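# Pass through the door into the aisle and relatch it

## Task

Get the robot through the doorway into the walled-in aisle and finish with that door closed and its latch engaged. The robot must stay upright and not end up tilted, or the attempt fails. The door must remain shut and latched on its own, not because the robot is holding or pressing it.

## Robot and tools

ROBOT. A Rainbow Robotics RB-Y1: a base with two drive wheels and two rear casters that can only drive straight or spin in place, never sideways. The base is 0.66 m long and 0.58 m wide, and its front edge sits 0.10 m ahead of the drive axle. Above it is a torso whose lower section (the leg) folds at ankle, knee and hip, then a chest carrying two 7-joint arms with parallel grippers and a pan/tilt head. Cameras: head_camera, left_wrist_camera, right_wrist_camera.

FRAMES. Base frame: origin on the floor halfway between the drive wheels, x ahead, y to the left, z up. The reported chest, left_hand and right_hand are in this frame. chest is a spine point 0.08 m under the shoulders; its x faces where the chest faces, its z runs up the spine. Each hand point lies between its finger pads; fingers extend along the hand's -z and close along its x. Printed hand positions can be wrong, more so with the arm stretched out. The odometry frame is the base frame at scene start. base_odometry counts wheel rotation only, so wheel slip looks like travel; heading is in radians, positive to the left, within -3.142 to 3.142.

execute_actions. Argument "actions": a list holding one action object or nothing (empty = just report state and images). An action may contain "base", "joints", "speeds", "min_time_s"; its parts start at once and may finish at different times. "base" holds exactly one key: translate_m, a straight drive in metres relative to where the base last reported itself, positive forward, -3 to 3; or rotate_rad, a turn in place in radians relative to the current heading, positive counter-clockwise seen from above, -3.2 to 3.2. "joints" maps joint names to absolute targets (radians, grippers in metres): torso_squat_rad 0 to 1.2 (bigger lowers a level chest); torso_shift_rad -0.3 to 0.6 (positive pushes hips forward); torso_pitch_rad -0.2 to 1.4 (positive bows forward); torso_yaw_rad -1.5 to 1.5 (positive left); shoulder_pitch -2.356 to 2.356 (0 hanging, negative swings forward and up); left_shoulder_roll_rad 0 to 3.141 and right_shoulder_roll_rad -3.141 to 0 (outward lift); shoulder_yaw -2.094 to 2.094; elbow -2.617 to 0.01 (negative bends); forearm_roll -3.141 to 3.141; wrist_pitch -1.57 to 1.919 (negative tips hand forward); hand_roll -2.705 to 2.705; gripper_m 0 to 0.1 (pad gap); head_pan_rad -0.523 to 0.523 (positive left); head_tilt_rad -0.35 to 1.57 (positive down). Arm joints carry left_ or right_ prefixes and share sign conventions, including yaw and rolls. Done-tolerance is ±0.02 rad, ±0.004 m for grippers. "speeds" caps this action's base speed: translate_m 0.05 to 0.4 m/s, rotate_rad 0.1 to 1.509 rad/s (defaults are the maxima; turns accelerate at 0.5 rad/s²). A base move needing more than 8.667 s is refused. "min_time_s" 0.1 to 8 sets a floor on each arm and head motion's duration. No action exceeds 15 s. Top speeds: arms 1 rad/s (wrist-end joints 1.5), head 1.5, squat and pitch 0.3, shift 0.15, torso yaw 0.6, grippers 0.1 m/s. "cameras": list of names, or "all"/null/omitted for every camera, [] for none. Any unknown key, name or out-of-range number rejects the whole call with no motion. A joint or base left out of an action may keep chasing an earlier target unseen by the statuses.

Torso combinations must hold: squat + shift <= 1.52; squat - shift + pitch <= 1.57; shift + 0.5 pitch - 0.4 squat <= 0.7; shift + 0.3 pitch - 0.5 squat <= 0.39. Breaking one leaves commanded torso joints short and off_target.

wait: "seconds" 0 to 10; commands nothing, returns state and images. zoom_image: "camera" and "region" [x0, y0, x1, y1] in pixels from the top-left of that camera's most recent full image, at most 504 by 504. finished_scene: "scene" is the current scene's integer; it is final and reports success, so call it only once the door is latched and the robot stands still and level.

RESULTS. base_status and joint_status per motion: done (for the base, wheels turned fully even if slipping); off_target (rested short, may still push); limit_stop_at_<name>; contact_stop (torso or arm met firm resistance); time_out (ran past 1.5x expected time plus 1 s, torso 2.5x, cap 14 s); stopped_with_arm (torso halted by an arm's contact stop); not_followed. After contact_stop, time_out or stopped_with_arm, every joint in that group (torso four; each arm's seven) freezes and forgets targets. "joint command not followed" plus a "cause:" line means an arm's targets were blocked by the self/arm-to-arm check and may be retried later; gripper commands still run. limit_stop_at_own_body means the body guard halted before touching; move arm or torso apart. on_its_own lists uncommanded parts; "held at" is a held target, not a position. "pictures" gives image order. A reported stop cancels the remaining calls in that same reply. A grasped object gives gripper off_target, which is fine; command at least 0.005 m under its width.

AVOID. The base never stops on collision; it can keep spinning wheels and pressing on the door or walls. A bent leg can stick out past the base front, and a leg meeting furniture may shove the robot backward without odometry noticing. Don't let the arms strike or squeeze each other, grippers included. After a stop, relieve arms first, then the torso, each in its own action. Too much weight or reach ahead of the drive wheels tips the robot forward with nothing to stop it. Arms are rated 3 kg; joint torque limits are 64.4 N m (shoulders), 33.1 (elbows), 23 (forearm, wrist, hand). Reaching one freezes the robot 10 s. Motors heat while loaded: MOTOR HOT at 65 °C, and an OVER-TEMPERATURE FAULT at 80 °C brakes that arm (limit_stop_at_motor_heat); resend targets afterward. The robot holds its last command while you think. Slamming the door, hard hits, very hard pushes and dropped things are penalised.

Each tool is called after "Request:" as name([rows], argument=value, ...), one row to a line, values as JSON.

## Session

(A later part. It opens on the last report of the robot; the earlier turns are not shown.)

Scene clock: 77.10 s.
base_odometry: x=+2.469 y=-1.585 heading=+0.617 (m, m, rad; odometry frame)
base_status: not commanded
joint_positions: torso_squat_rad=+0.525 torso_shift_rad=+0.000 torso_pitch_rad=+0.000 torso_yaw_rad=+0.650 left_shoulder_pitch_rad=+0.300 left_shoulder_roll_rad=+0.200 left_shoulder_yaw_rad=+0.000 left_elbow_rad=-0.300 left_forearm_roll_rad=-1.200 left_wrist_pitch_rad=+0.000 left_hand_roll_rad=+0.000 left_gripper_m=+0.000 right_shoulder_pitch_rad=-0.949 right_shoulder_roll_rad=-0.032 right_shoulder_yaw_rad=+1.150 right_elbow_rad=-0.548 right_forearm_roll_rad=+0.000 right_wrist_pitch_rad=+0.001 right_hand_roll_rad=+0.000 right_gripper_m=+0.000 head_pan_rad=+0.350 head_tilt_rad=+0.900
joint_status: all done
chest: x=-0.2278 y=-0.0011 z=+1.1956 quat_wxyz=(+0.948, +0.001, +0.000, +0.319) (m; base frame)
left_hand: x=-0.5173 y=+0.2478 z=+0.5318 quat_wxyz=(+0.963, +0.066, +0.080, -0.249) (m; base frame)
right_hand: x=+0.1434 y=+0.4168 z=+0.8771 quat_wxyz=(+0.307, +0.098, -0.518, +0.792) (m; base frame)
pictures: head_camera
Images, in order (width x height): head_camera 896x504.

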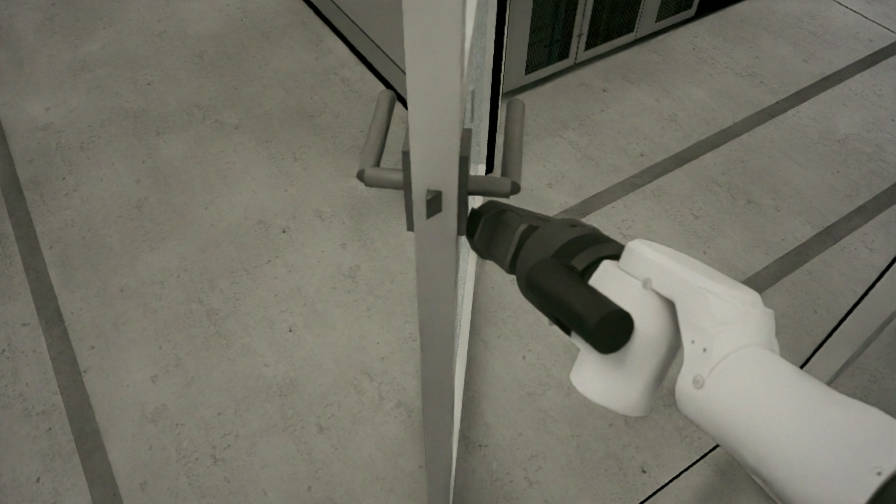

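Request:
execute_actions([
  {"base":{"translate_m":0.08},"joints":{"torso_yaw_rad":0.75,"torso_squat_rad":0.58}},
], cameras=["head_camera"])

Request:
execute_actions([
  {"base":{"translate_m":0.06},"joints":{"torso_yaw_rad":0.92}},
], cameras=["head_camera"])

Scene clock: 78.50 s.
base_odometry: x=+2.535 y=-1.539 heading=+0.619 (m, m, rad; odometry frame)
base_status: done
joint_positions: torso_squat_rad=+0.580 torso_shift_rad=+0.000 torso_pitch_rad=+0.000 torso_yaw_rad=+0.750 left_shoulder_pitch_rad=+0.300 left_shoulder_roll_rad=+0.200 left_shoulder_yaw_rad=+0.000 left_elbow_rad=-0.300 left_forearm_roll_rad=-1.200 left_wrist_pitch_rad=+0.000 left_hand_roll_rad=+0.000 left_gripper_m=+0.000 right_shoulder_pitch_rad=-0.949 right_shoulder_roll_rad=-0.032 right_shoulder_yaw_rad=+1.150 right_elbow_rad=-0.549 right_forearm_roll_rad=+0.000 right_wrist_pitch_rad=+0.001 right_hand_roll_rad=+0.000 right_gripper_m=+0.000 head_pan_rad=+0.350 head_tilt_rad=+0.900
joint_status: all done
chest: x=-0.2278 y=-0.0011 z=+1.1755 quat_wxyz=(+0.931, +0.001, +0.000, +0.366) (m; base frame)
left_hand: x=-0.5402 y=+0.2178 z=+0.5116 quat_wxyz=(+0.974, +0.062, +0.083, -0.201) (m; base frame)
right_hand: x=+0.1002 y=+0.4519 z=+0.8575 quat_wxyz=(+0.267, +0.123, -0.513, +0.807) (m; base frame)
pictures: head_camera
Images, in order (width x height): head_camera 896x504.

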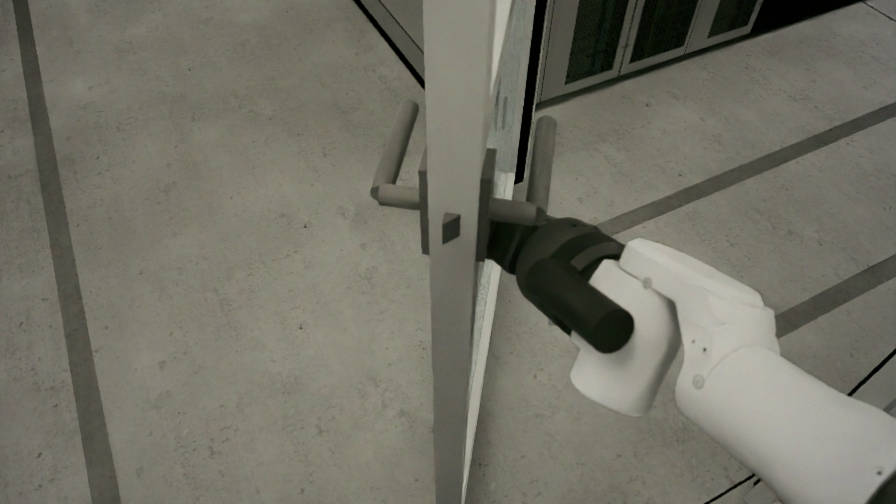

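Scene clock: 79.73 s.
base_odometry: x=+2.583 y=-1.504 heading=+0.619 (m, m, rad; odometry frame)
base_status: done
joint_positions: torso_squat_rad=+0.580 torso_shift_rad=+0.000 torso_pitch_rad=+0.000 torso_yaw_rad=+0.920 left_shoulder_pitch_rad=+0.300 left_shoulder_roll_rad=+0.200 left_shoulder_yaw_rad=+0.000 left_elbow_rad=-0.300 left_forearm_roll_rad=-1.200 left_wrist_pitch_rad=+0.000 left_hand_roll_rad=+0.000 left_gripper_m=+0.000 right_shoulder_pitch_rad=-0.949 right_shoulder_roll_rad=-0.032 right_shoulder_yaw_rad=+1.150 right_elbow_rad=-0.549 right_forearm_roll_rad=+0.000 right_wrist_pitch_rad=+0.000 right_hand_roll_rad=+0.000 right_gripper_m=+0.000 head_pan_rad=+0.350 head_tilt_rad=+0.900
joint_status: all done
chest: x=-0.2278 y=-0.0011 z=+1.1755 quat_wxyz=(+0.896, +0.001, -0.001, +0.444) (m; base frame)
left_hand: x=-0.5726 y=+0.1617 z=+0.5115 quat_wxyz=(+0.988, +0.055, +0.088, -0.117) (m; base frame)
right_hand: x=+0.0183 y=+0.5008 z=+0.8575 quat_wxyz=(+0.198, +0.167, -0.500, +0.826) (m; base frame)
pictures: head_camera
Images, in order (width x height): head_camera 896x504.

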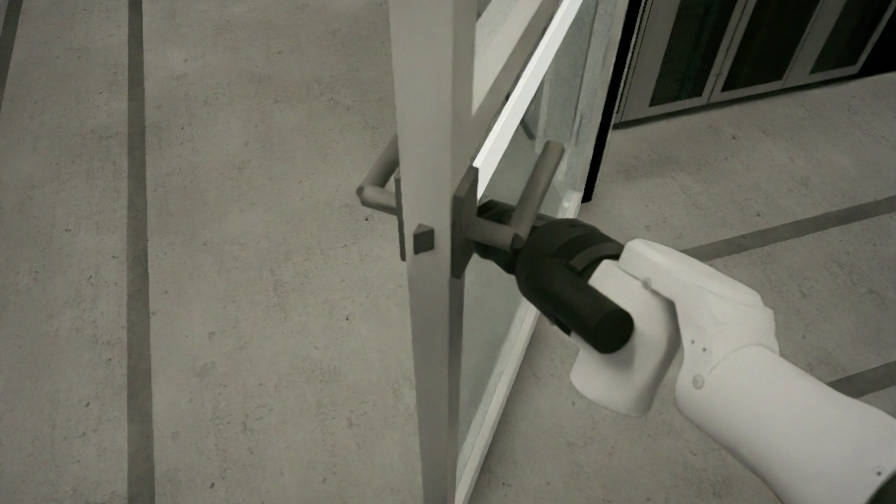

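Request:
execute_actions([
  {"base":{"translate_m":0.04},"joints":{"torso_yaw_rad":1.1,"head_pan_rad":0.1,"torso_squat_rad":0.61}},
], cameras=["head_camera"])

Request:
execute_actions([
  {"base":{"rotate_rad":0.25},"joints":{"right_shoulder_pitch_rad":-0.7,"right_elbow_rad":-0.75,"right_shoulder_yaw_rad":0.6},"min_time_s":1.4},
], cameras=["head_camera"])

Scene clock: 81.17 s.
base_odometry: x=+2.616 y=-1.481 heading=+0.618 (m, m, rad; odometry frame)
base_status: done
joint_positions: torso_squat_rad=+0.610 torso_shift_rad=+0.000 torso_pitch_rad=-0.001 torso_yaw_rad=+1.100 left_shoulder_pitch_rad=+0.300 left_shoulder_roll_rad=+0.200 left_shoulder_yaw_rad=+0.000 left_elbow_rad=-0.300 left_forearm_roll_rad=-1.200 left_wrist_pitch_rad=+0.000 left_hand_roll_rad=+0.000 left_gripper_m=+0.000 right_shoulder_pitch_rad=-0.949 right_shoulder_roll_rad=-0.032 right_shoulder_yaw_rad=+1.150 right_elbow_rad=-0.549 right_forearm_roll_rad=+0.000 right_wrist_pitch_rad=+0.001 right_hand_roll_rad=+0.000 right_gripper_m=+0.000 head_pan_rad=+0.100 head_tilt_rad=+0.900
joint_status: all done
chest: x=-0.2280 y=-0.0011 z=+1.1637 quat_wxyz=(+0.853, +0.001, -0.001, +0.523) (m; base frame)
left_hand: x=-0.5959 y=+0.0973 z=+0.4994 quat_wxyz=(+0.994, +0.047, +0.092, -0.028) (m; base frame)
right_hand: x=-0.0754 y=+0.5368 z=+0.8459 quat_wxyz=(+0.122, +0.211, -0.483, +0.841) (m; base frame)
pictures: head_camera
Images, in order (width x height): head_camera 896x504.

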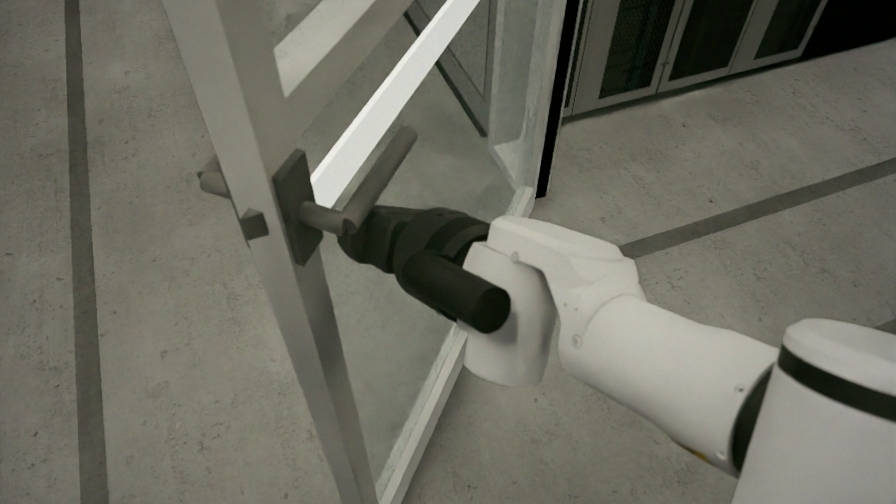

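Scene clock: 82.93 s.
base_odometry: x=+2.616 y=-1.481 heading=+0.867 (m, m, rad; odometry frame)
base_status: done
joint_positions: torso_squat_rad=+0.610 torso_shift_rad=+0.000 torso_pitch_rad=-0.001 torso_yaw_rad=+1.100 left_shoulder_pitch_rad=+0.300 left_shoulder_roll_rad=+0.200 left_shoulder_yaw_rad=+0.000 left_elbow_rad=-0.300 left_forearm_roll_rad=-1.200 left_wrist_pitch_rad=+0.000 left_hand_roll_rad=+0.000 left_gripper_m=+0.000 right_shoulder_pitch_rad=-0.699 right_shoulder_roll_rad=-0.032 right_shoulder_yaw_rad=+0.600 right_elbow_rad=-0.749 right_forearm_roll_rad=+0.000 right_wrist_pitch_rad=+0.000 right_hand_roll_rad=+0.000 right_gripper_m=+0.000 head_pan_rad=+0.100 head_tilt_rad=+0.900
joint_status: all done
chest: x=-0.2280 y=-0.0011 z=+1.1637 quat_wxyz=(+0.853, +0.001, -0.001, +0.523) (m; base frame)
left_hand: x=-0.5959 y=+0.0974 z=+0.4995 quat_wxyz=(+0.994, +0.047, +0.092, -0.028) (m; base frame)
right_hand: x=-0.0179 y=+0.5385 z=+0.8787 quat_wxyz=(+0.383, +0.346, -0.492, +0.701) (m; base frame)
pictures: head_camera
Images, in order (width x height): head_camera 896x504.

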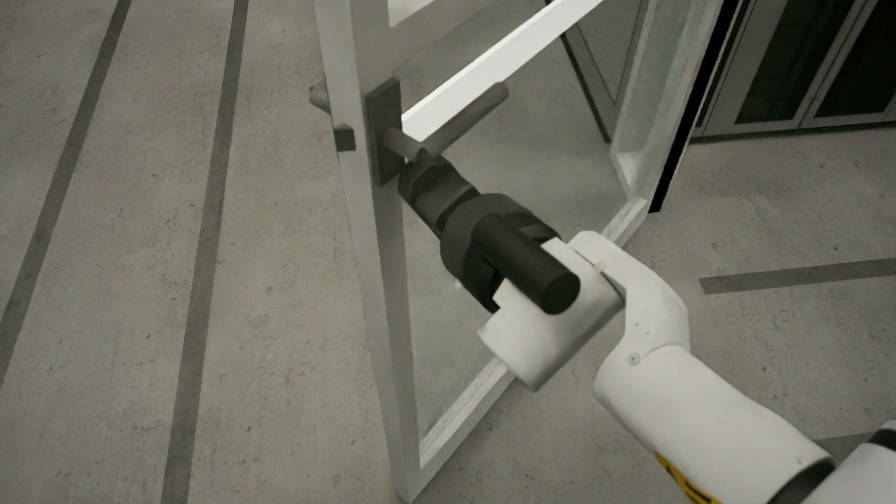

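Request:
execute_actions([
  {"base":{"rotate_rad":0.25},"joints":{"right_shoulder_pitch_rad":-0.6,"right_shoulder_yaw_rad":0.5,"torso_yaw_rad":0.95},"min_time_s":1},
], cameras=["head_camera"])

Scene clock: 84.93 s.
base_odometry: x=+2.616 y=-1.481 heading=+1.117 (m, m, rad; odometry frame)
base_status: done
joint_positions: torso_squat_rad=+0.610 torso_shift_rad=+0.000 torso_pitch_rad=-0.001 torso_yaw_rad=+0.950 left_shoulder_pitch_rad=+0.300 left_shoulder_roll_rad=+0.200 left_shoulder_yaw_rad=+0.000 left_elbow_rad=-0.300 left_forearm_roll_rad=-1.200 left_wrist_pitch_rad=+0.000 left_hand_roll_rad=+0.000 left_gripper_m=+0.000 right_shoulder_pitch_rad=-0.599 right_shoulder_roll_rad=-0.032 right_shoulder_yaw_rad=+0.499 right_elbow_rad=-0.749 right_forearm_roll_rad=+0.000 right_wrist_pitch_rad=+0.000 right_hand_roll_rad=+0.000 right_gripper_m=+0.000 head_pan_rad=+0.100 head_tilt_rad=+0.900
joint_status: all done
chest: x=-0.2280 y=-0.0011 z=+1.1637 quat_wxyz=(+0.889, +0.001, -0.001, +0.457) (m; base frame)
left_hand: x=-0.5773 y=+0.1513 z=+0.4996 quat_wxyz=(+0.989, +0.053, +0.089, -0.102) (m; base frame)
right_hand: x=+0.0918 y=+0.4689 z=+0.8378 quat_wxyz=(+0.505, +0.302, -0.495, +0.639) (m; base frame)
pictures: head_camera
Images, in order (width x height): head_camera 896x504.

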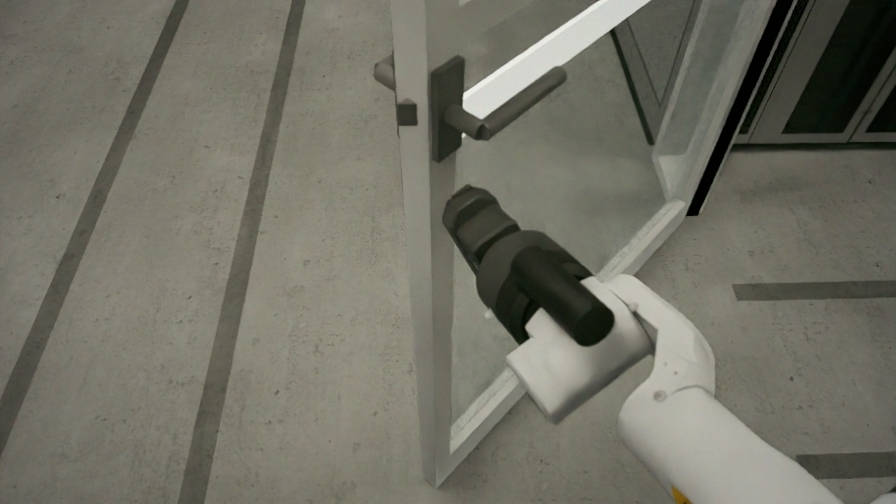

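Request:
execute_actions([
  {"base":{"translate_m":0.15},"speeds":{"translate_m":0.15}},
], cameras=["head_camera"])

Request:
execute_actions([
  {"base":{"rotate_rad":0.3},"joints":{"right_shoulder_yaw_rad":0.2,"torso_yaw_rad":0.85},"min_time_s":1.4},
], cameras=["head_camera"])

Scene clock: 86.87 s.
base_odometry: x=+2.682 y=-1.346 heading=+1.117 (m, m, rad; odometry frame)
base_status: done
joint_positions: torso_squat_rad=+0.610 torso_shift_rad=+0.000 torso_pitch_rad=+0.000 torso_yaw_rad=+0.950 left_shoulder_pitch_rad=+0.300 left_shoulder_roll_rad=+0.200 left_shoulder_yaw_rad=+0.000 left_elbow_rad=-0.300 left_forearm_roll_rad=-1.200 left_wrist_pitch_rad=+0.000 left_hand_roll_rad=+0.000 left_gripper_m=+0.000 right_shoulder_pitch_rad=-0.599 right_shoulder_roll_rad=-0.031 right_shoulder_yaw_rad=+0.500 right_elbow_rad=-0.749 right_forearm_roll_rad=+0.000 right_wrist_pitch_rad=+0.000 right_hand_roll_rad=+0.000 right_gripper_m=+0.000 head_pan_rad=+0.100 head_tilt_rad=+0.900
joint_status: not commanded
chest: x=-0.2279 y=-0.0011 z=+1.1637 quat_wxyz=(+0.889, +0.001, -0.001, +0.457) (m; base frame)
left_hand: x=-0.5773 y=+0.1513 z=+0.4996 quat_wxyz=(+0.989, +0.053, +0.089, -0.102) (m; base frame)
right_hand: x=+0.0911 y=+0.4689 z=+0.8373 quat_wxyz=(+0.505, +0.303, -0.495, +0.639) (m; base frame)
pictures: head_camera
Images, in order (width x height): head_camera 896x504.

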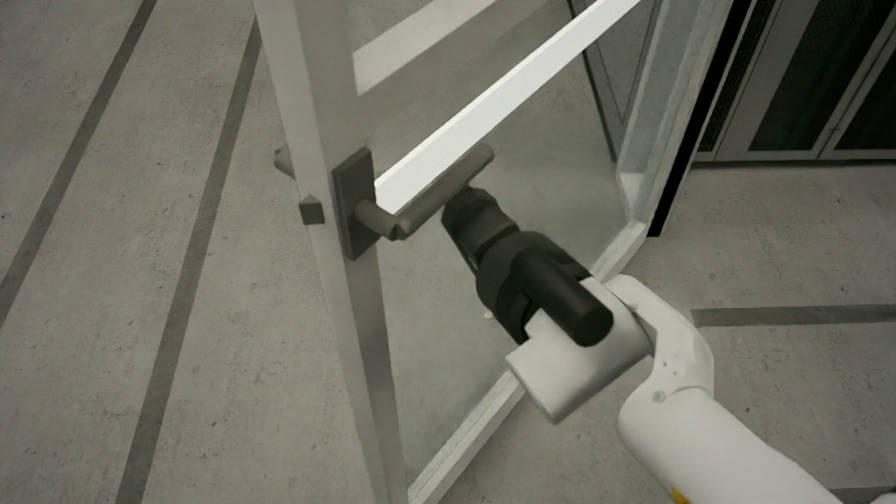

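Scene clock: 88.77 s.
base_odometry: x=+2.682 y=-1.346 heading=+1.417 (m, m, rad; odometry frame)
base_status: done
joint_positions: torso_squat_rad=+0.610 torso_shift_rad=+0.000 torso_pitch_rad=+0.000 torso_yaw_rad=+0.850 left_shoulder_pitch_rad=+0.300 left_shoulder_roll_rad=+0.200 left_shoulder_yaw_rad=+0.000 left_elbow_rad=-0.300 left_forearm_roll_rad=-1.200 left_wrist_pitch_rad=+0.000 left_hand_roll_rad=+0.000 left_gripper_m=+0.000 right_shoulder_pitch_rad=-0.598 right_shoulder_roll_rad=-0.032 right_shoulder_yaw_rad=+0.199 right_elbow_rad=-0.749 right_forearm_roll_rad=+0.000 right_wrist_pitch_rad=+0.000 right_hand_roll_rad=+0.000 right_gripper_m=+0.000 head_pan_rad=+0.100 head_tilt_rad=+0.900
joint_status: all done
chest: x=-0.2280 y=-0.0011 z=+1.1637 quat_wxyz=(+0.911, +0.001, -0.001, +0.412) (m; base frame)
left_hand: x=-0.5604 y=+0.1856 z=+0.4997 quat_wxyz=(+0.983, +0.058, +0.086, -0.152) (m; base frame)
right_hand: x=+0.2325 y=+0.4109 z=+0.8634 quat_wxyz=(+0.626, +0.275, -0.535, +0.495) (m; base frame)
pictures: head_camera
Images, in order (width x height): head_camera 896x504.

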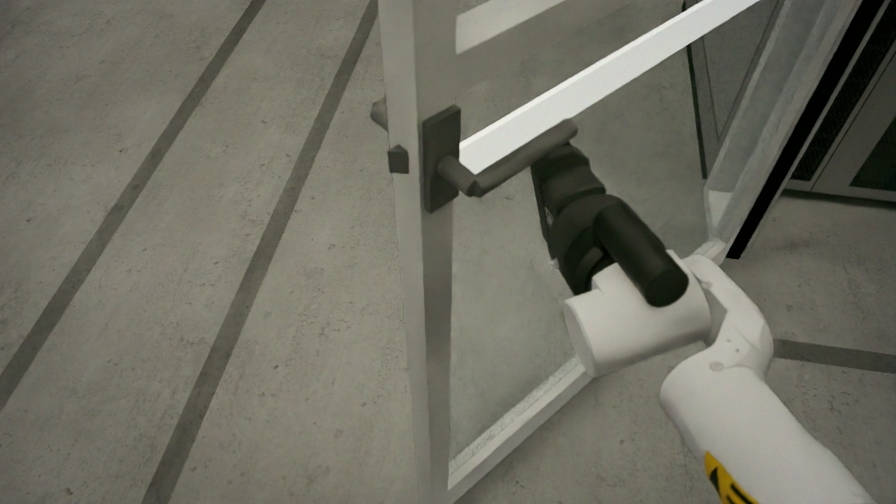

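Request:
execute_actions([
  {"base":{"rotate_rad":0.3},"joints":{"torso_yaw_rad":0.65,"right_elbow_rad":-0.7,"right_shoulder_yaw_rad":0.1},"min_time_s":1.4},
], cameras=["head_camera"])

Request:
execute_actions([
  {"base":{"rotate_rad":0.3},"joints":{"torso_yaw_rad":0.42}},
], cameras=["head_camera"])

Scene clock: 90.97 s.
base_odometry: x=+2.682 y=-1.346 heading=+1.716 (m, m, rad; odometry frame)
base_status: done
joint_positions: torso_squat_rad=+0.610 torso_shift_rad=+0.000 torso_pitch_rad=-0.001 torso_yaw_rad=+0.650 left_shoulder_pitch_rad=+0.300 left_shoulder_roll_rad=+0.200 left_shoulder_yaw_rad=+0.000 left_elbow_rad=-0.300 left_forearm_roll_rad=-1.200 left_wrist_pitch_rad=+0.000 left_hand_roll_rad=+0.000 left_gripper_m=+0.000 right_shoulder_pitch_rad=-0.599 right_shoulder_roll_rad=-0.032 right_shoulder_yaw_rad=+0.099 right_elbow_rad=-0.699 right_forearm_roll_rad=+0.000 right_wrist_pitch_rad=+0.000 right_hand_roll_rad=+0.000 right_gripper_m=+0.000 head_pan_rad=+0.100 head_tilt_rad=+0.900
joint_status: all done
chest: x=-0.2280 y=-0.0012 z=+1.1637 quat_wxyz=(+0.948, +0.001, -0.001, +0.319) (m; base frame)
left_hand: x=-0.5169 y=+0.2480 z=+0.4998 quat_wxyz=(+0.963, +0.066, +0.080, -0.249) (m; base frame)
right_hand: x=+0.3297 y=+0.2833 z=+0.8464 quat_wxyz=(+0.709, +0.208, -0.549, +0.391) (m; base frame)
pictures: head_camera
Images, in order (width x height): head_camera 896x504.

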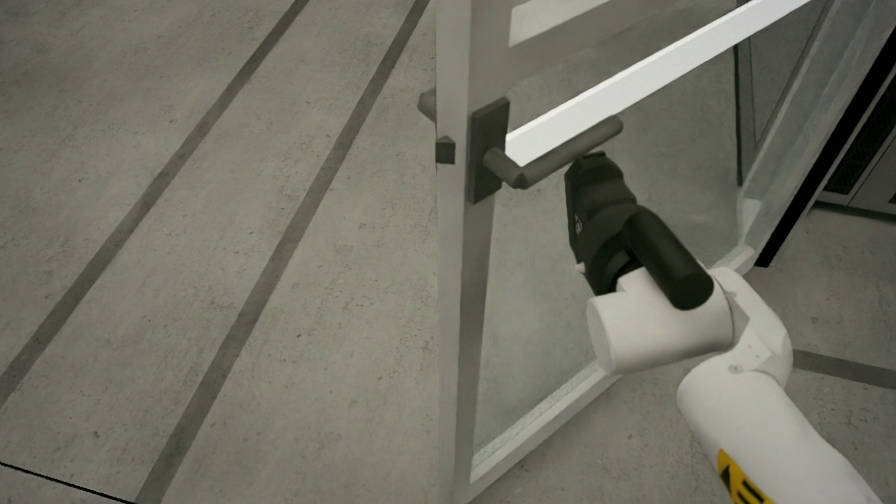

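Scene clock: 93.13 s.
base_odometry: x=+2.682 y=-1.347 heading=+2.015 (m, m, rad; odometry frame)
base_status: done
joint_positions: torso_squat_rad=+0.610 torso_shift_rad=+0.000 torso_pitch_rad=-0.001 torso_yaw_rad=+0.420 left_shoulder_pitch_rad=+0.300 left_shoulder_roll_rad=+0.200 left_shoulder_yaw_rad=+0.000 left_elbow_rad=-0.300 left_forearm_roll_rad=-1.200 left_wrist_pitch_rad=+0.000 left_hand_roll_rad=+0.000 left_gripper_m=+0.000 right_shoulder_pitch_rad=-0.598 right_shoulder_roll_rad=-0.032 right_shoulder_yaw_rad=+0.099 right_elbow_rad=-0.699 right_forearm_roll_rad=+0.000 right_wrist_pitch_rad=+0.000 right_hand_roll_rad=+0.000 right_gripper_m=+0.000 head_pan_rad=+0.100 head_tilt_rad=+0.900
joint_status: all done
chest: x=-0.2280 y=-0.0012 z=+1.1637 quat_wxyz=(+0.978, +0.001, +0.000, +0.208) (m; base frame)
left_hand: x=-0.4527 y=+0.3074 z=+0.4999 quat_wxyz=(+0.928, +0.075, +0.072, -0.358) (m; base frame)
right_hand: x=+0.3797 y=+0.1486 z=+0.8460 quat_wxyz=(+0.749, +0.144, -0.569, +0.307) (m; base frame)
pictures: head_camera
Images, in order (width x height): head_camera 896x504.

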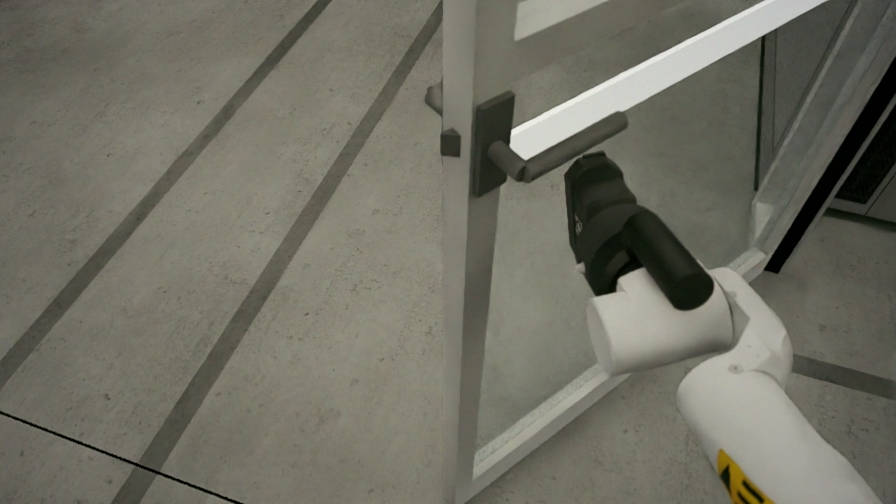

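Request:
execute_actions([
  {"base":{"translate_m":0.42},"speeds":{"translate_m":0.2},"joints":{"torso_yaw_rad":0.52}},
], cameras=["head_camera"])

Scene clock: 96.53 s.
base_odometry: x=+2.501 y=-0.968 heading=+2.016 (m, m, rad; odometry frame)
base_status: done
joint_positions: torso_squat_rad=+0.610 torso_shift_rad=+0.000 torso_pitch_rad=-0.001 torso_yaw_rad=+0.520 left_shoulder_pitch_rad=+0.300 left_shoulder_roll_rad=+0.200 left_shoulder_yaw_rad=+0.000 left_elbow_rad=-0.300 left_forearm_roll_rad=-1.200 left_wrist_pitch_rad=+0.000 left_hand_roll_rad=+0.000 left_gripper_m=+0.000 right_shoulder_pitch_rad=-0.598 right_shoulder_roll_rad=-0.029 right_shoulder_yaw_rad=+0.100 right_elbow_rad=-0.699 right_forearm_roll_rad=+0.000 right_wrist_pitch_rad=+0.000 right_hand_roll_rad=+0.000 right_gripper_m=+0.000 head_pan_rad=+0.100 head_tilt_rad=+0.900
joint_status: all done
chest: x=-0.2281 y=-0.0011 z=+1.1637 quat_wxyz=(+0.966, +0.001, -0.001, +0.257) (m; base frame)
left_hand: x=-0.4825 y=+0.2833 z=+0.4998 quat_wxyz=(+0.945, +0.071, +0.076, -0.311) (m; base frame)
right_hand: x=+0.3600 y=+0.2105 z=+0.8460 quat_wxyz=(+0.733, +0.174, -0.560, +0.345) (m; base frame)
pictures: head_camera
Images, in order (width x height): head_camera 896x504.

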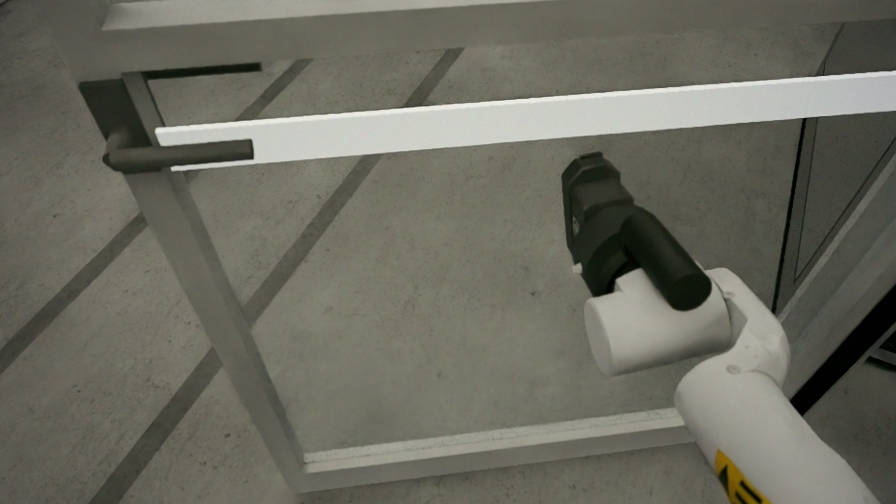

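Request:
execute_actions([
  {"base":{"translate_m":0.17},"speeds":{"translate_m":0.15},"joints":{"torso_yaw_rad":0.6,"right_shoulder_pitch_rad":0.1,"right_elbow_rad":-1.45,"right_shoulder_yaw_rad":0.3},"min_time_s":1.8},
], cameras=["head_camera"])

Request:
execute_actions([
  {"base":{"rotate_rad":-0.35},"joints":{"torso_yaw_rad":0.85}},
], cameras=["head_camera"])

Scene clock: 98.90 s.
base_odometry: x=+2.428 y=-0.814 heading=+2.016 (m, m, rad; odometry frame)
base_status: done
joint_positions: torso_squat_rad=+0.610 torso_shift_rad=+0.000 torso_pitch_rad=-0.001 torso_yaw_rad=+0.600 left_shoulder_pitch_rad=+0.300 left_shoulder_roll_rad=+0.200 left_shoulder_yaw_rad=+0.000 left_elbow_rad=-0.300 left_forearm_roll_rad=-1.200 left_wrist_pitch_rad=+0.000 left_hand_roll_rad=+0.000 left_gripper_m=+0.000 right_shoulder_pitch_rad=+0.102 right_shoulder_roll_rad=-0.031 right_shoulder_yaw_rad=+0.299 right_elbow_rad=-1.449 right_forearm_roll_rad=+0.000 right_wrist_pitch_rad=+0.000 right_hand_roll_rad=+0.000 right_gripper_m=+0.000 head_pan_rad=+0.100 head_tilt_rad=+0.900
joint_status: all done
chest: x=-0.2281 y=-0.0011 z=+1.1637 quat_wxyz=(+0.955, +0.001, -0.001, +0.295) (m; base frame)
left_hand: x=-0.5043 y=+0.2620 z=+0.4998 quat_wxyz=(+0.956, +0.068, +0.078, -0.273) (m; base frame)
right_hand: x=+0.2020 y=+0.1756 z=+0.8286 quat_wxyz=(+0.709, +0.261, -0.567, +0.328) (m; base frame)
pictures: head_camera
Images, in order (width x height): head_camera 896x504.

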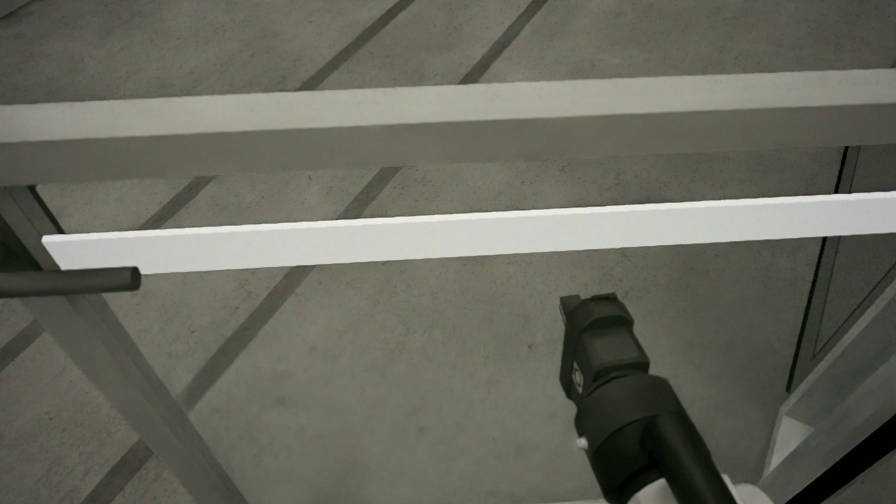

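Scene clock: 100.93 s.
base_odometry: x=+2.428 y=-0.815 heading=+1.667 (m, m, rad; odometry frame)
base_status: done
joint_positions: torso_squat_rad=+0.610 torso_shift_rad=+0.000 torso_pitch_rad=-0.001 torso_yaw_rad=+0.850 left_shoulder_pitch_rad=+0.300 left_shoulder_roll_rad=+0.200 left_shoulder_yaw_rad=+0.000 left_elbow_rad=-0.300 left_forearm_roll_rad=-1.200 left_wrist_pitch_rad=+0.000 left_hand_roll_rad=+0.000 left_gripper_m=+0.000 right_shoulder_pitch_rad=+0.102 right_shoulder_roll_rad=-0.030 right_shoulder_yaw_rad=+0.301 right_elbow_rad=-1.449 right_forearm_roll_rad=+0.000 right_wrist_pitch_rad=+0.000 right_hand_roll_rad=+0.000 right_gripper_m=+0.000 head_pan_rad=+0.100 head_tilt_rad=+0.900
joint_status: all done
chest: x=-0.2282 y=-0.0011 z=+1.1637 quat_wxyz=(+0.911, +0.001, -0.001, +0.412) (m; base frame)
left_hand: x=-0.5606 y=+0.1853 z=+0.4996 quat_wxyz=(+0.983, +0.058, +0.086, -0.152) (m; base frame)
right_hand: x=+0.1440 y=+0.2774 z=+0.8292 quat_wxyz=(+0.662, +0.331, -0.530, +0.414) (m; base frame)
pictures: head_camera
Images, in order (width x height): head_camera 896x504.

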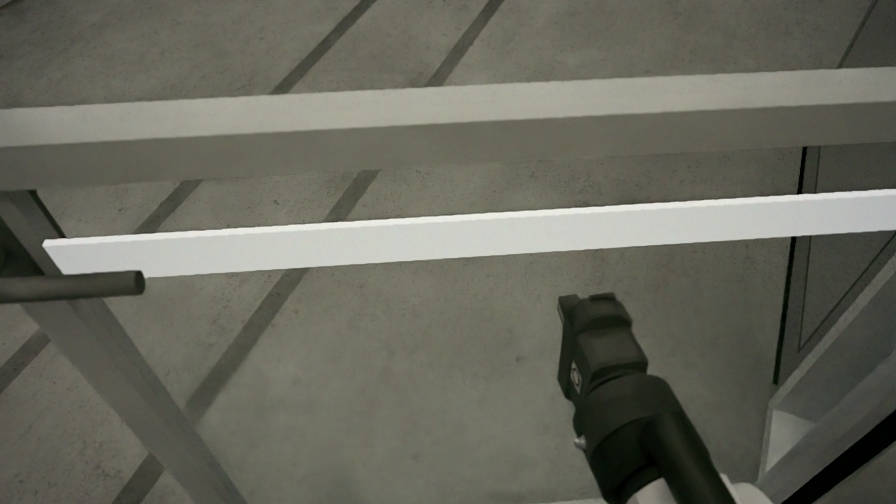

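Request:
execute_actions([
  {"base":{"rotate_rad":-0.35},"joints":{"torso_yaw_rad":1.15,"right_shoulder_pitch_rad":-0.1,"right_elbow_rad":-1.25,"head_pan_rad":0.45,"left_shoulder_roll_rad":0.15},"min_time_s":1.5},
], cameras=["head_camera"])

Request:
execute_actions([
  {"base":{"rotate_rad":-0.35},"joints":{"torso_yaw_rad":1.4,"right_shoulder_pitch_rad":0.1,"right_elbow_rad":-1.45},"min_time_s":1.5},
], cameras=["head_camera"])

Scene clock: 103.30 s.
base_odometry: x=+2.428 y=-0.815 heading=+1.318 (m, m, rad; odometry frame)
base_status: done
joint_positions: torso_squat_rad=+0.610 torso_shift_rad=+0.000 torso_pitch_rad=-0.001 torso_yaw_rad=+1.150 left_shoulder_pitch_rad=+0.300 left_shoulder_roll_rad=+0.150 left_shoulder_yaw_rad=+0.000 left_elbow_rad=-0.300 left_forearm_roll_rad=-1.200 left_wrist_pitch_rad=+0.000 left_hand_roll_rad=+0.000 left_gripper_m=+0.000 right_shoulder_pitch_rad=-0.099 right_shoulder_roll_rad=-0.029 right_shoulder_yaw_rad=+0.301 right_elbow_rad=-1.249 right_forearm_roll_rad=+0.000 right_wrist_pitch_rad=+0.000 right_hand_roll_rad=+0.000 right_gripper_m=+0.000 head_pan_rad=+0.450 head_tilt_rad=+0.900
joint_status: all done
chest: x=-0.2282 y=-0.0011 z=+1.1637 quat_wxyz=(+0.839, +0.001, -0.001, +0.544) (m; base frame)
left_hand: x=-0.5664 y=+0.0655 z=+0.4926 quat_wxyz=(+0.997, +0.036, +0.071, +0.004) (m; base frame)
right_hand: x=+0.0427 y=+0.4233 z=+0.8260 quat_wxyz=(+0.568, +0.400, -0.471, +0.544) (m; base frame)
pictures: head_camera
Images, in order (width x height): head_camera 896x504.

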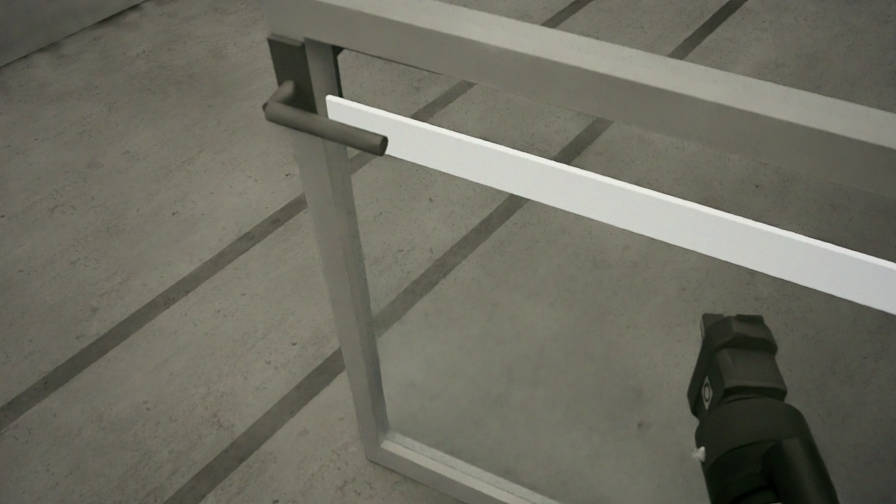

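Scene clock: 105.30 s.
base_odometry: x=+2.428 y=-0.815 heading=+0.968 (m, m, rad; odometry frame)
base_status: done
joint_positions: torso_squat_rad=+0.610 torso_shift_rad=+0.000 torso_pitch_rad=-0.001 torso_yaw_rad=+1.400 left_shoulder_pitch_rad=+0.300 left_shoulder_roll_rad=+0.150 left_shoulder_yaw_rad=+0.000 left_elbow_rad=-0.300 left_forearm_roll_rad=-1.200 left_wrist_pitch_rad=+0.000 left_hand_roll_rad=+0.000 left_gripper_m=+0.000 right_shoulder_pitch_rad=+0.101 right_shoulder_roll_rad=-0.029 right_shoulder_yaw_rad=+0.301 right_elbow_rad=-1.449 right_forearm_roll_rad=+0.000 right_wrist_pitch_rad=+0.000 right_hand_roll_rad=+0.000 right_gripper_m=+0.000 head_pan_rad=+0.450 head_tilt_rad=+0.900
joint_status: all done
chest: x=-0.2282 y=-0.0011 z=+1.1637 quat_wxyz=(+0.765, +0.000, -0.001, +0.644) (m; base frame)
left_hand: x=-0.5719 y=-0.0204 z=+0.4924 quat_wxyz=(+0.989, +0.027, +0.075, +0.128) (m; base frame)
right_hand: x=-0.0564 y=+0.4310 z=+0.8295 quat_wxyz=(+0.524, +0.462, -0.421, +0.579) (m; base frame)
pictures: head_camera
Images, in order (width x height): head_camera 896x504.

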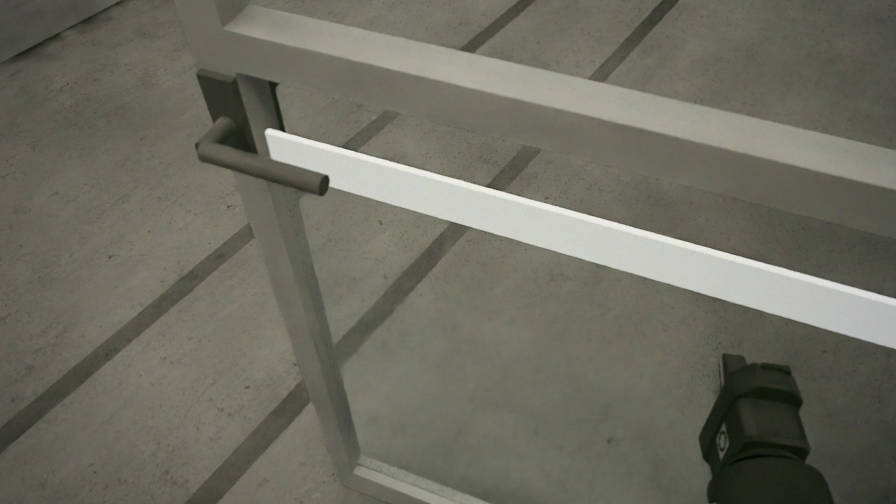

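Request:
execute_actions([
  {"base":{"rotate_rad":-0.35},"joints":{"torso_yaw_rad":1.45,"right_shoulder_pitch_rad":0.35,"right_elbow_rad":-1.7,"right_shoulder_yaw_rad":0.5,"head_pan_rad":-0.5,"head_tilt_rad":1.0},"min_time_s":1.3},
], cameras=["head_camera"])

Request:
execute_actions([
  {"base":{"translate_m":0.15},"speeds":{"translate_m":0.15},"joints":{"right_shoulder_yaw_rad":0.7}},
])

Scene clock: 107.57 s.
base_odometry: x=+2.428 y=-0.815 heading=+0.619 (m, m, rad; odometry frame)
base_status: done
joint_positions: torso_squat_rad=+0.610 torso_shift_rad=+0.000 torso_pitch_rad=-0.001 torso_yaw_rad=+1.450 left_shoulder_pitch_rad=+0.300 left_shoulder_roll_rad=+0.150 left_shoulder_yaw_rad=+0.000 left_elbow_rad=-0.300 left_forearm_roll_rad=-1.200 left_wrist_pitch_rad=+0.000 left_hand_roll_rad=+0.000 left_gripper_m=+0.000 right_shoulder_pitch_rad=+0.352 right_shoulder_roll_rad=-0.030 right_shoulder_yaw_rad=+0.501 right_elbow_rad=-1.699 right_forearm_roll_rad=+0.000 right_wrist_pitch_rad=+0.000 right_hand_roll_rad=+0.000 right_gripper_m=+0.000 head_pan_rad=-0.500 head_tilt_rad=+1.000
joint_status: all done
chest: x=-0.2281 y=-0.0011 z=+1.1637 quat_wxyz=(+0.749, +0.000, -0.001, +0.663) (m; base frame)
left_hand: x=-0.5704 y=-0.0375 z=+0.4924 quat_wxyz=(+0.985, +0.025, +0.075, +0.153) (m; base frame)
right_hand: x=-0.1538 y=+0.3662 z=+0.8543 quat_wxyz=(+0.501, +0.529, -0.358, +0.584) (m; base frame)
pictures: head_camera
Images, in order (width x height): head_camera 896x504.

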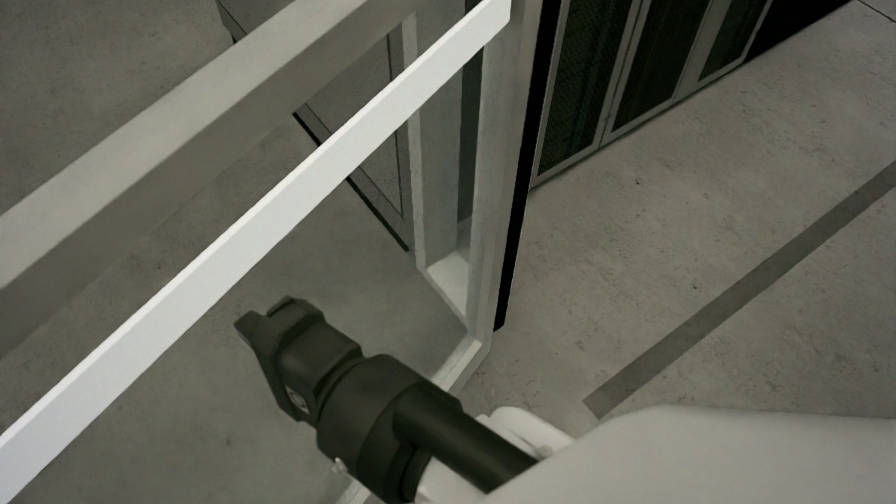

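Scene clock: 109.33 s.
base_odometry: x=+2.550 y=-0.728 heading=+0.618 (m, m, rad; odometry frame)
base_status: done
joint_positions: torso_squat_rad=+0.610 torso_shift_rad=+0.000 torso_pitch_rad=+0.000 torso_yaw_rad=+1.450 left_shoulder_pitch_rad=+0.300 left_shoulder_roll_rad=+0.150 left_shoulder_yaw_rad=+0.000 left_elbow_rad=-0.300 left_forearm_roll_rad=-1.200 left_wrist_pitch_rad=+0.000 left_hand_roll_rad=+0.000 left_gripper_m=+0.000 right_shoulder_pitch_rad=+0.352 right_shoulder_roll_rad=-0.031 right_shoulder_yaw_rad=+0.657 right_elbow_rad=-1.699 right_forearm_roll_rad=+0.000 right_wrist_pitch_rad=+0.000 right_hand_roll_rad=+0.000 right_gripper_m=+0.000 head_pan_rad=-0.500 head_tilt_rad=+1.000
joint_status: right_shoulder_yaw_rad limit_stop_at_own_body (moved +0.156 of +0.199)
on_its_own: right_shoulder_yaw_rad is held at +0.656, not at your +0.700, since a limit_stop_at_own_body
chest: x=-0.2279 y=-0.0012 z=+1.1637 quat_wxyz=(+0.749, +0.001, -0.001, +0.663) (m; base frame)
left_hand: x=-0.5702 y=-0.0375 z=+0.4925 quat_wxyz=(+0.985, +0.025, +0.075, +0.153) (m; base frame)
right_hand: x=-0.2296 y=+0.3409 z=+0.8653 quat_wxyz=(+0.464, +0.570, -0.307, +0.605) (m; base frame)
pictures: head_camera, left_wrist_camera, right_wrist_camera
Images, in order (width x height): head_camera 896x504, left_wrist_camera 644x364, right_wrist_camera 644x364.

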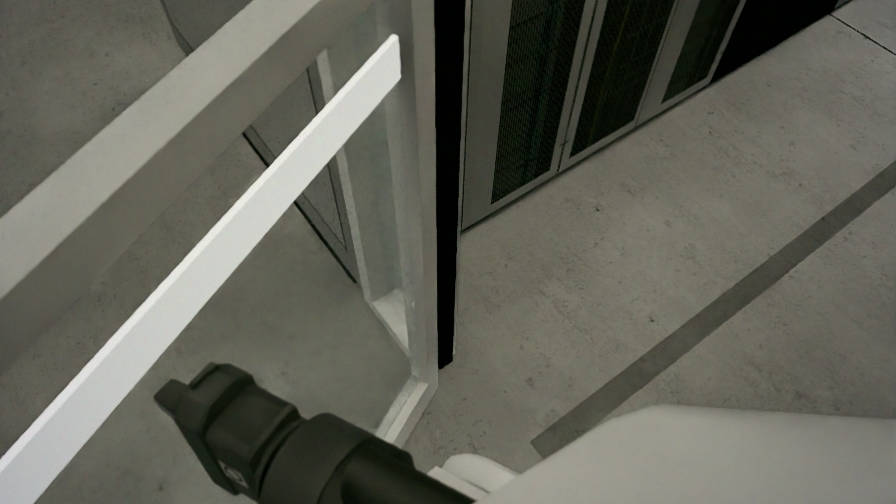

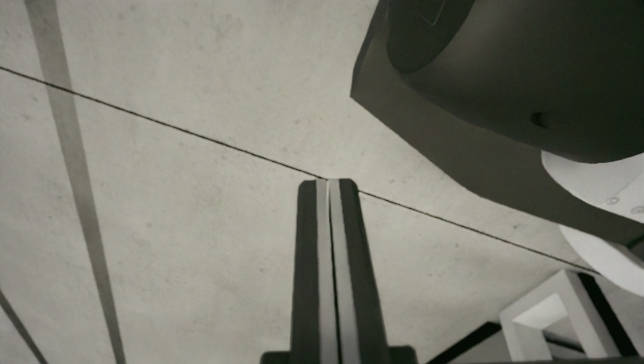

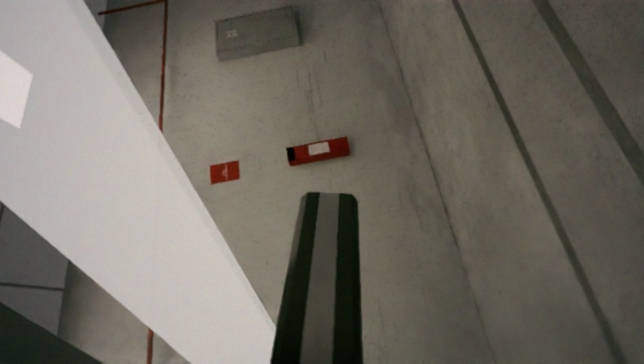

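Request:
execute_actions([
  {"base":{"translate_m":0.2},"speeds":{"translate_m":0.15},"joints":{"torso_yaw_rad":0.9,"right_shoulder_yaw_rad":0.6,"left_shoulder_pitch_rad":0.0,"torso_squat_rad":0.3,"head_tilt_rad":0.9}},
])

Scene clock: 120.13 s.
TORQUE FAULT: left_elbow_rad reached its load limit. The robot stopped for 10 seconds, dropped its targets and accepts commands again. The stop added 8.5 s to the call and to motion_time.
base_odometry: x=+2.598 y=-0.694 heading=+0.618 (m, m, rad; odometry frame)
base_status: translate_m torque_fault (by the wheels' count: +0.059 of +0.200)
joint_positions: torso_squat_rad=+0.535 torso_shift_rad=+0.000 torso_pitch_rad=+0.000 torso_yaw_rad=+1.324 left_shoulder_pitch_rad=+0.031 left_shoulder_roll_rad=+0.145 left_shoulder_yaw_rad=+0.000 left_elbow_rad=-0.285 left_forearm_roll_rad=-1.199 left_wrist_pitch_rad=+0.000 left_hand_roll_rad=+0.000 left_gripper_m=+0.000 right_shoulder_pitch_rad=+0.350 right_shoulder_roll_rad=-0.030 right_shoulder_yaw_rad=+0.600 right_elbow_rad=-1.700 right_forearm_roll_rad=+0.000 right_wrist_pitch_rad=+0.000 right_hand_roll_rad=+0.000 right_gripper_m=+0.000 head_pan_rad=-0.500 head_tilt_rad=+0.900
joint_status: torso_squat_rad contact_stop (moved -0.075 of -0.310); torso_yaw_rad contact_stop (moved -0.126 of -0.550); left_shoulder_pitch_rad torque_fault (moved -0.269 of -0.300); the others done
on_its_own: torso_squat_rad is held at +0.535, not at your +0.300, since a contact_stop; torso_yaw_rad is held at +1.324, not at your +0.900, since a contact_stop; left_shoulder_pitch_rad is held at +0.029, not at your +0.000, since a torque_fault
chest: x=-0.2278 y=-0.0010 z=+1.1921 quat_wxyz=(+0.789, +0.001, -0.001, +0.615) (m; base frame)
left_hand: x=-0.5192 y=+0.1921 z=+0.5249 quat_wxyz=(+0.988, +0.144, +0.030, +0.056) (m; base frame)
right_hand: x=-0.1586 y=+0.3463 z=+0.8904 quat_wxyz=(+0.514, +0.535, -0.361, +0.565) (m; base frame)
pictures: head_camera, left_wrist_camera, right_wrist_camera
Images, in order (width x height): head_camera 896x504, left_wrist_camera 644x364, right_wrist_camera 644x364.

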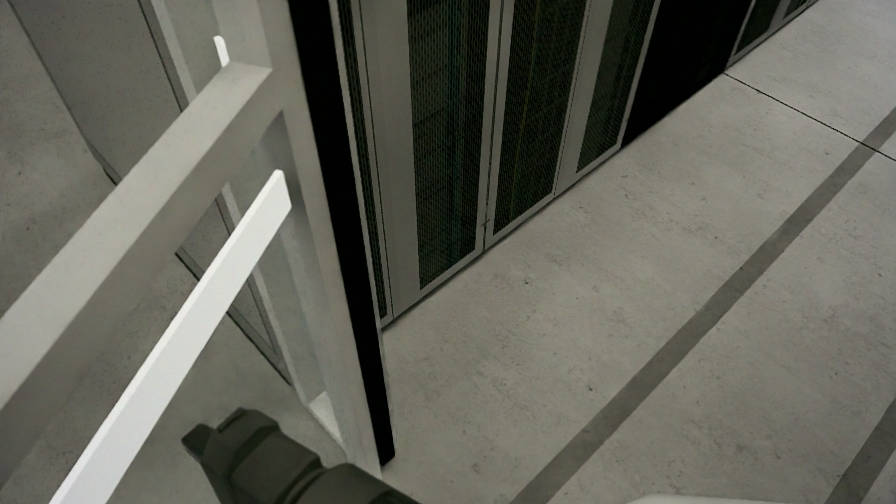

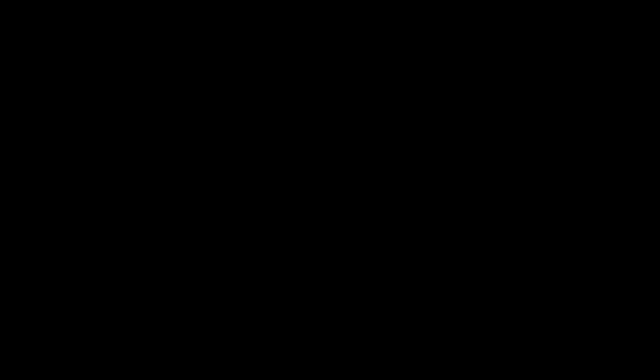

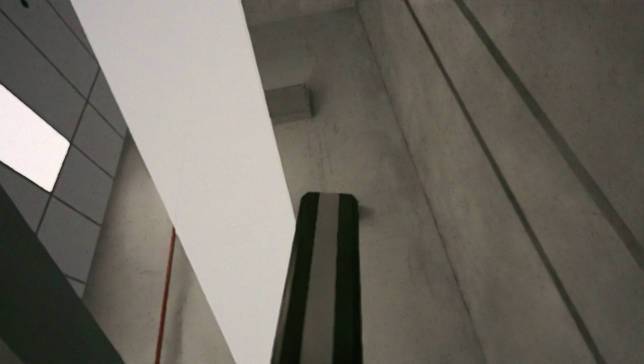

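Request:
execute_actions([
  {"joints":{"left_shoulder_pitch_rad":0.35,"left_shoulder_roll_rad":0.15,"left_elbow_rad":-0.2,"head_pan_rad":0.52,"head_tilt_rad":1.1},"min_time_s":1},
])

Scene clock: 123.80 s.
base_odometry: x=+2.598 y=-0.694 heading=+0.618 (m, m, rad; odometry frame)
base_status: not commanded
joint_positions: torso_squat_rad=+0.535 torso_shift_rad=+0.000 torso_pitch_rad=+0.000 torso_yaw_rad=+1.324 left_shoulder_pitch_rad=+0.350 left_shoulder_roll_rad=+0.150 left_shoulder_yaw_rad=+0.000 left_elbow_rad=-0.200 left_forearm_roll_rad=-1.199 left_wrist_pitch_rad=+0.000 left_hand_roll_rad=+0.000 left_gripper_m=+0.000 right_shoulder_pitch_rad=+0.350 right_shoulder_roll_rad=-0.030 right_shoulder_yaw_rad=+0.600 right_elbow_rad=-1.700 right_forearm_roll_rad=+0.000 right_wrist_pitch_rad=+0.000 right_hand_roll_rad=+0.000 right_gripper_m=+0.000 head_pan_rad=+0.520 head_tilt_rad=+1.100
joint_status: all done
on_its_own: torso_squat_rad is held at +0.535, not at your +0.300, since a contact_stop; torso_yaw_rad is held at +1.324, not at your +0.900, since a contact_stop
chest: x=-0.2279 y=-0.0010 z=+1.1921 quat_wxyz=(+0.789, +0.001, -0.001, +0.615) (m; base frame)
left_hand: x=-0.5869 y=-0.0784 z=+0.5324 quat_wxyz=(+0.989, -0.041, +0.095, +0.102) (m; base frame)
right_hand: x=-0.1586 y=+0.3463 z=+0.8904 quat_wxyz=(+0.514, +0.535, -0.361, +0.565) (m; base frame)
pictures: head_camera, left_wrist_camera, right_wrist_camera
Images, in order (width x height): head_camera 896x504, left_wrist_camera 644x364, right_wrist_camera 644x364.

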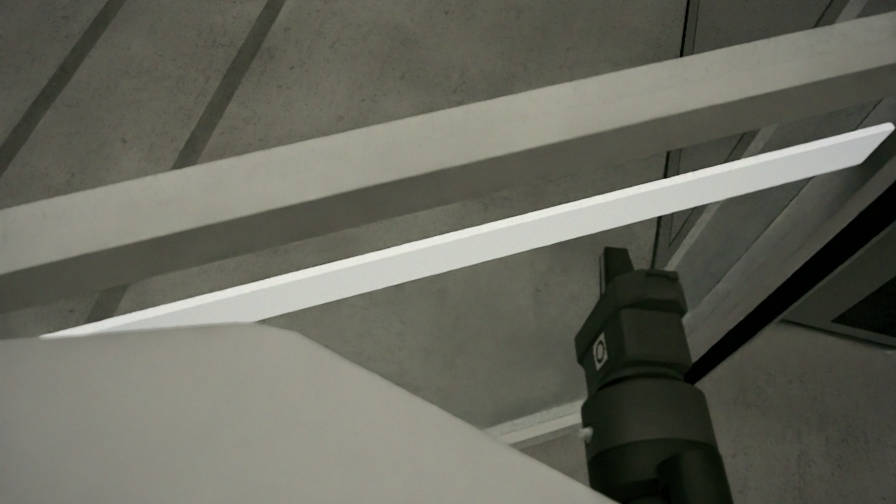

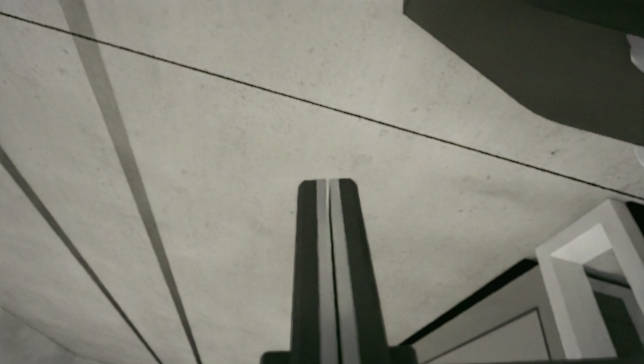

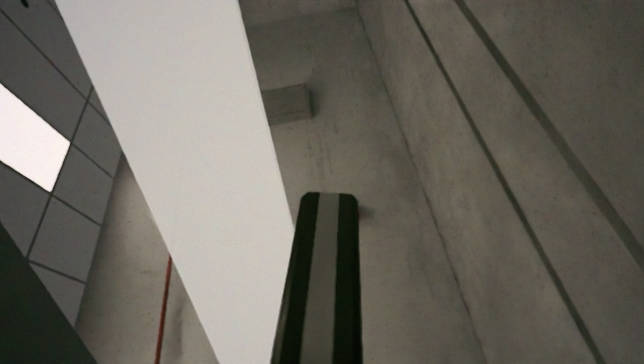

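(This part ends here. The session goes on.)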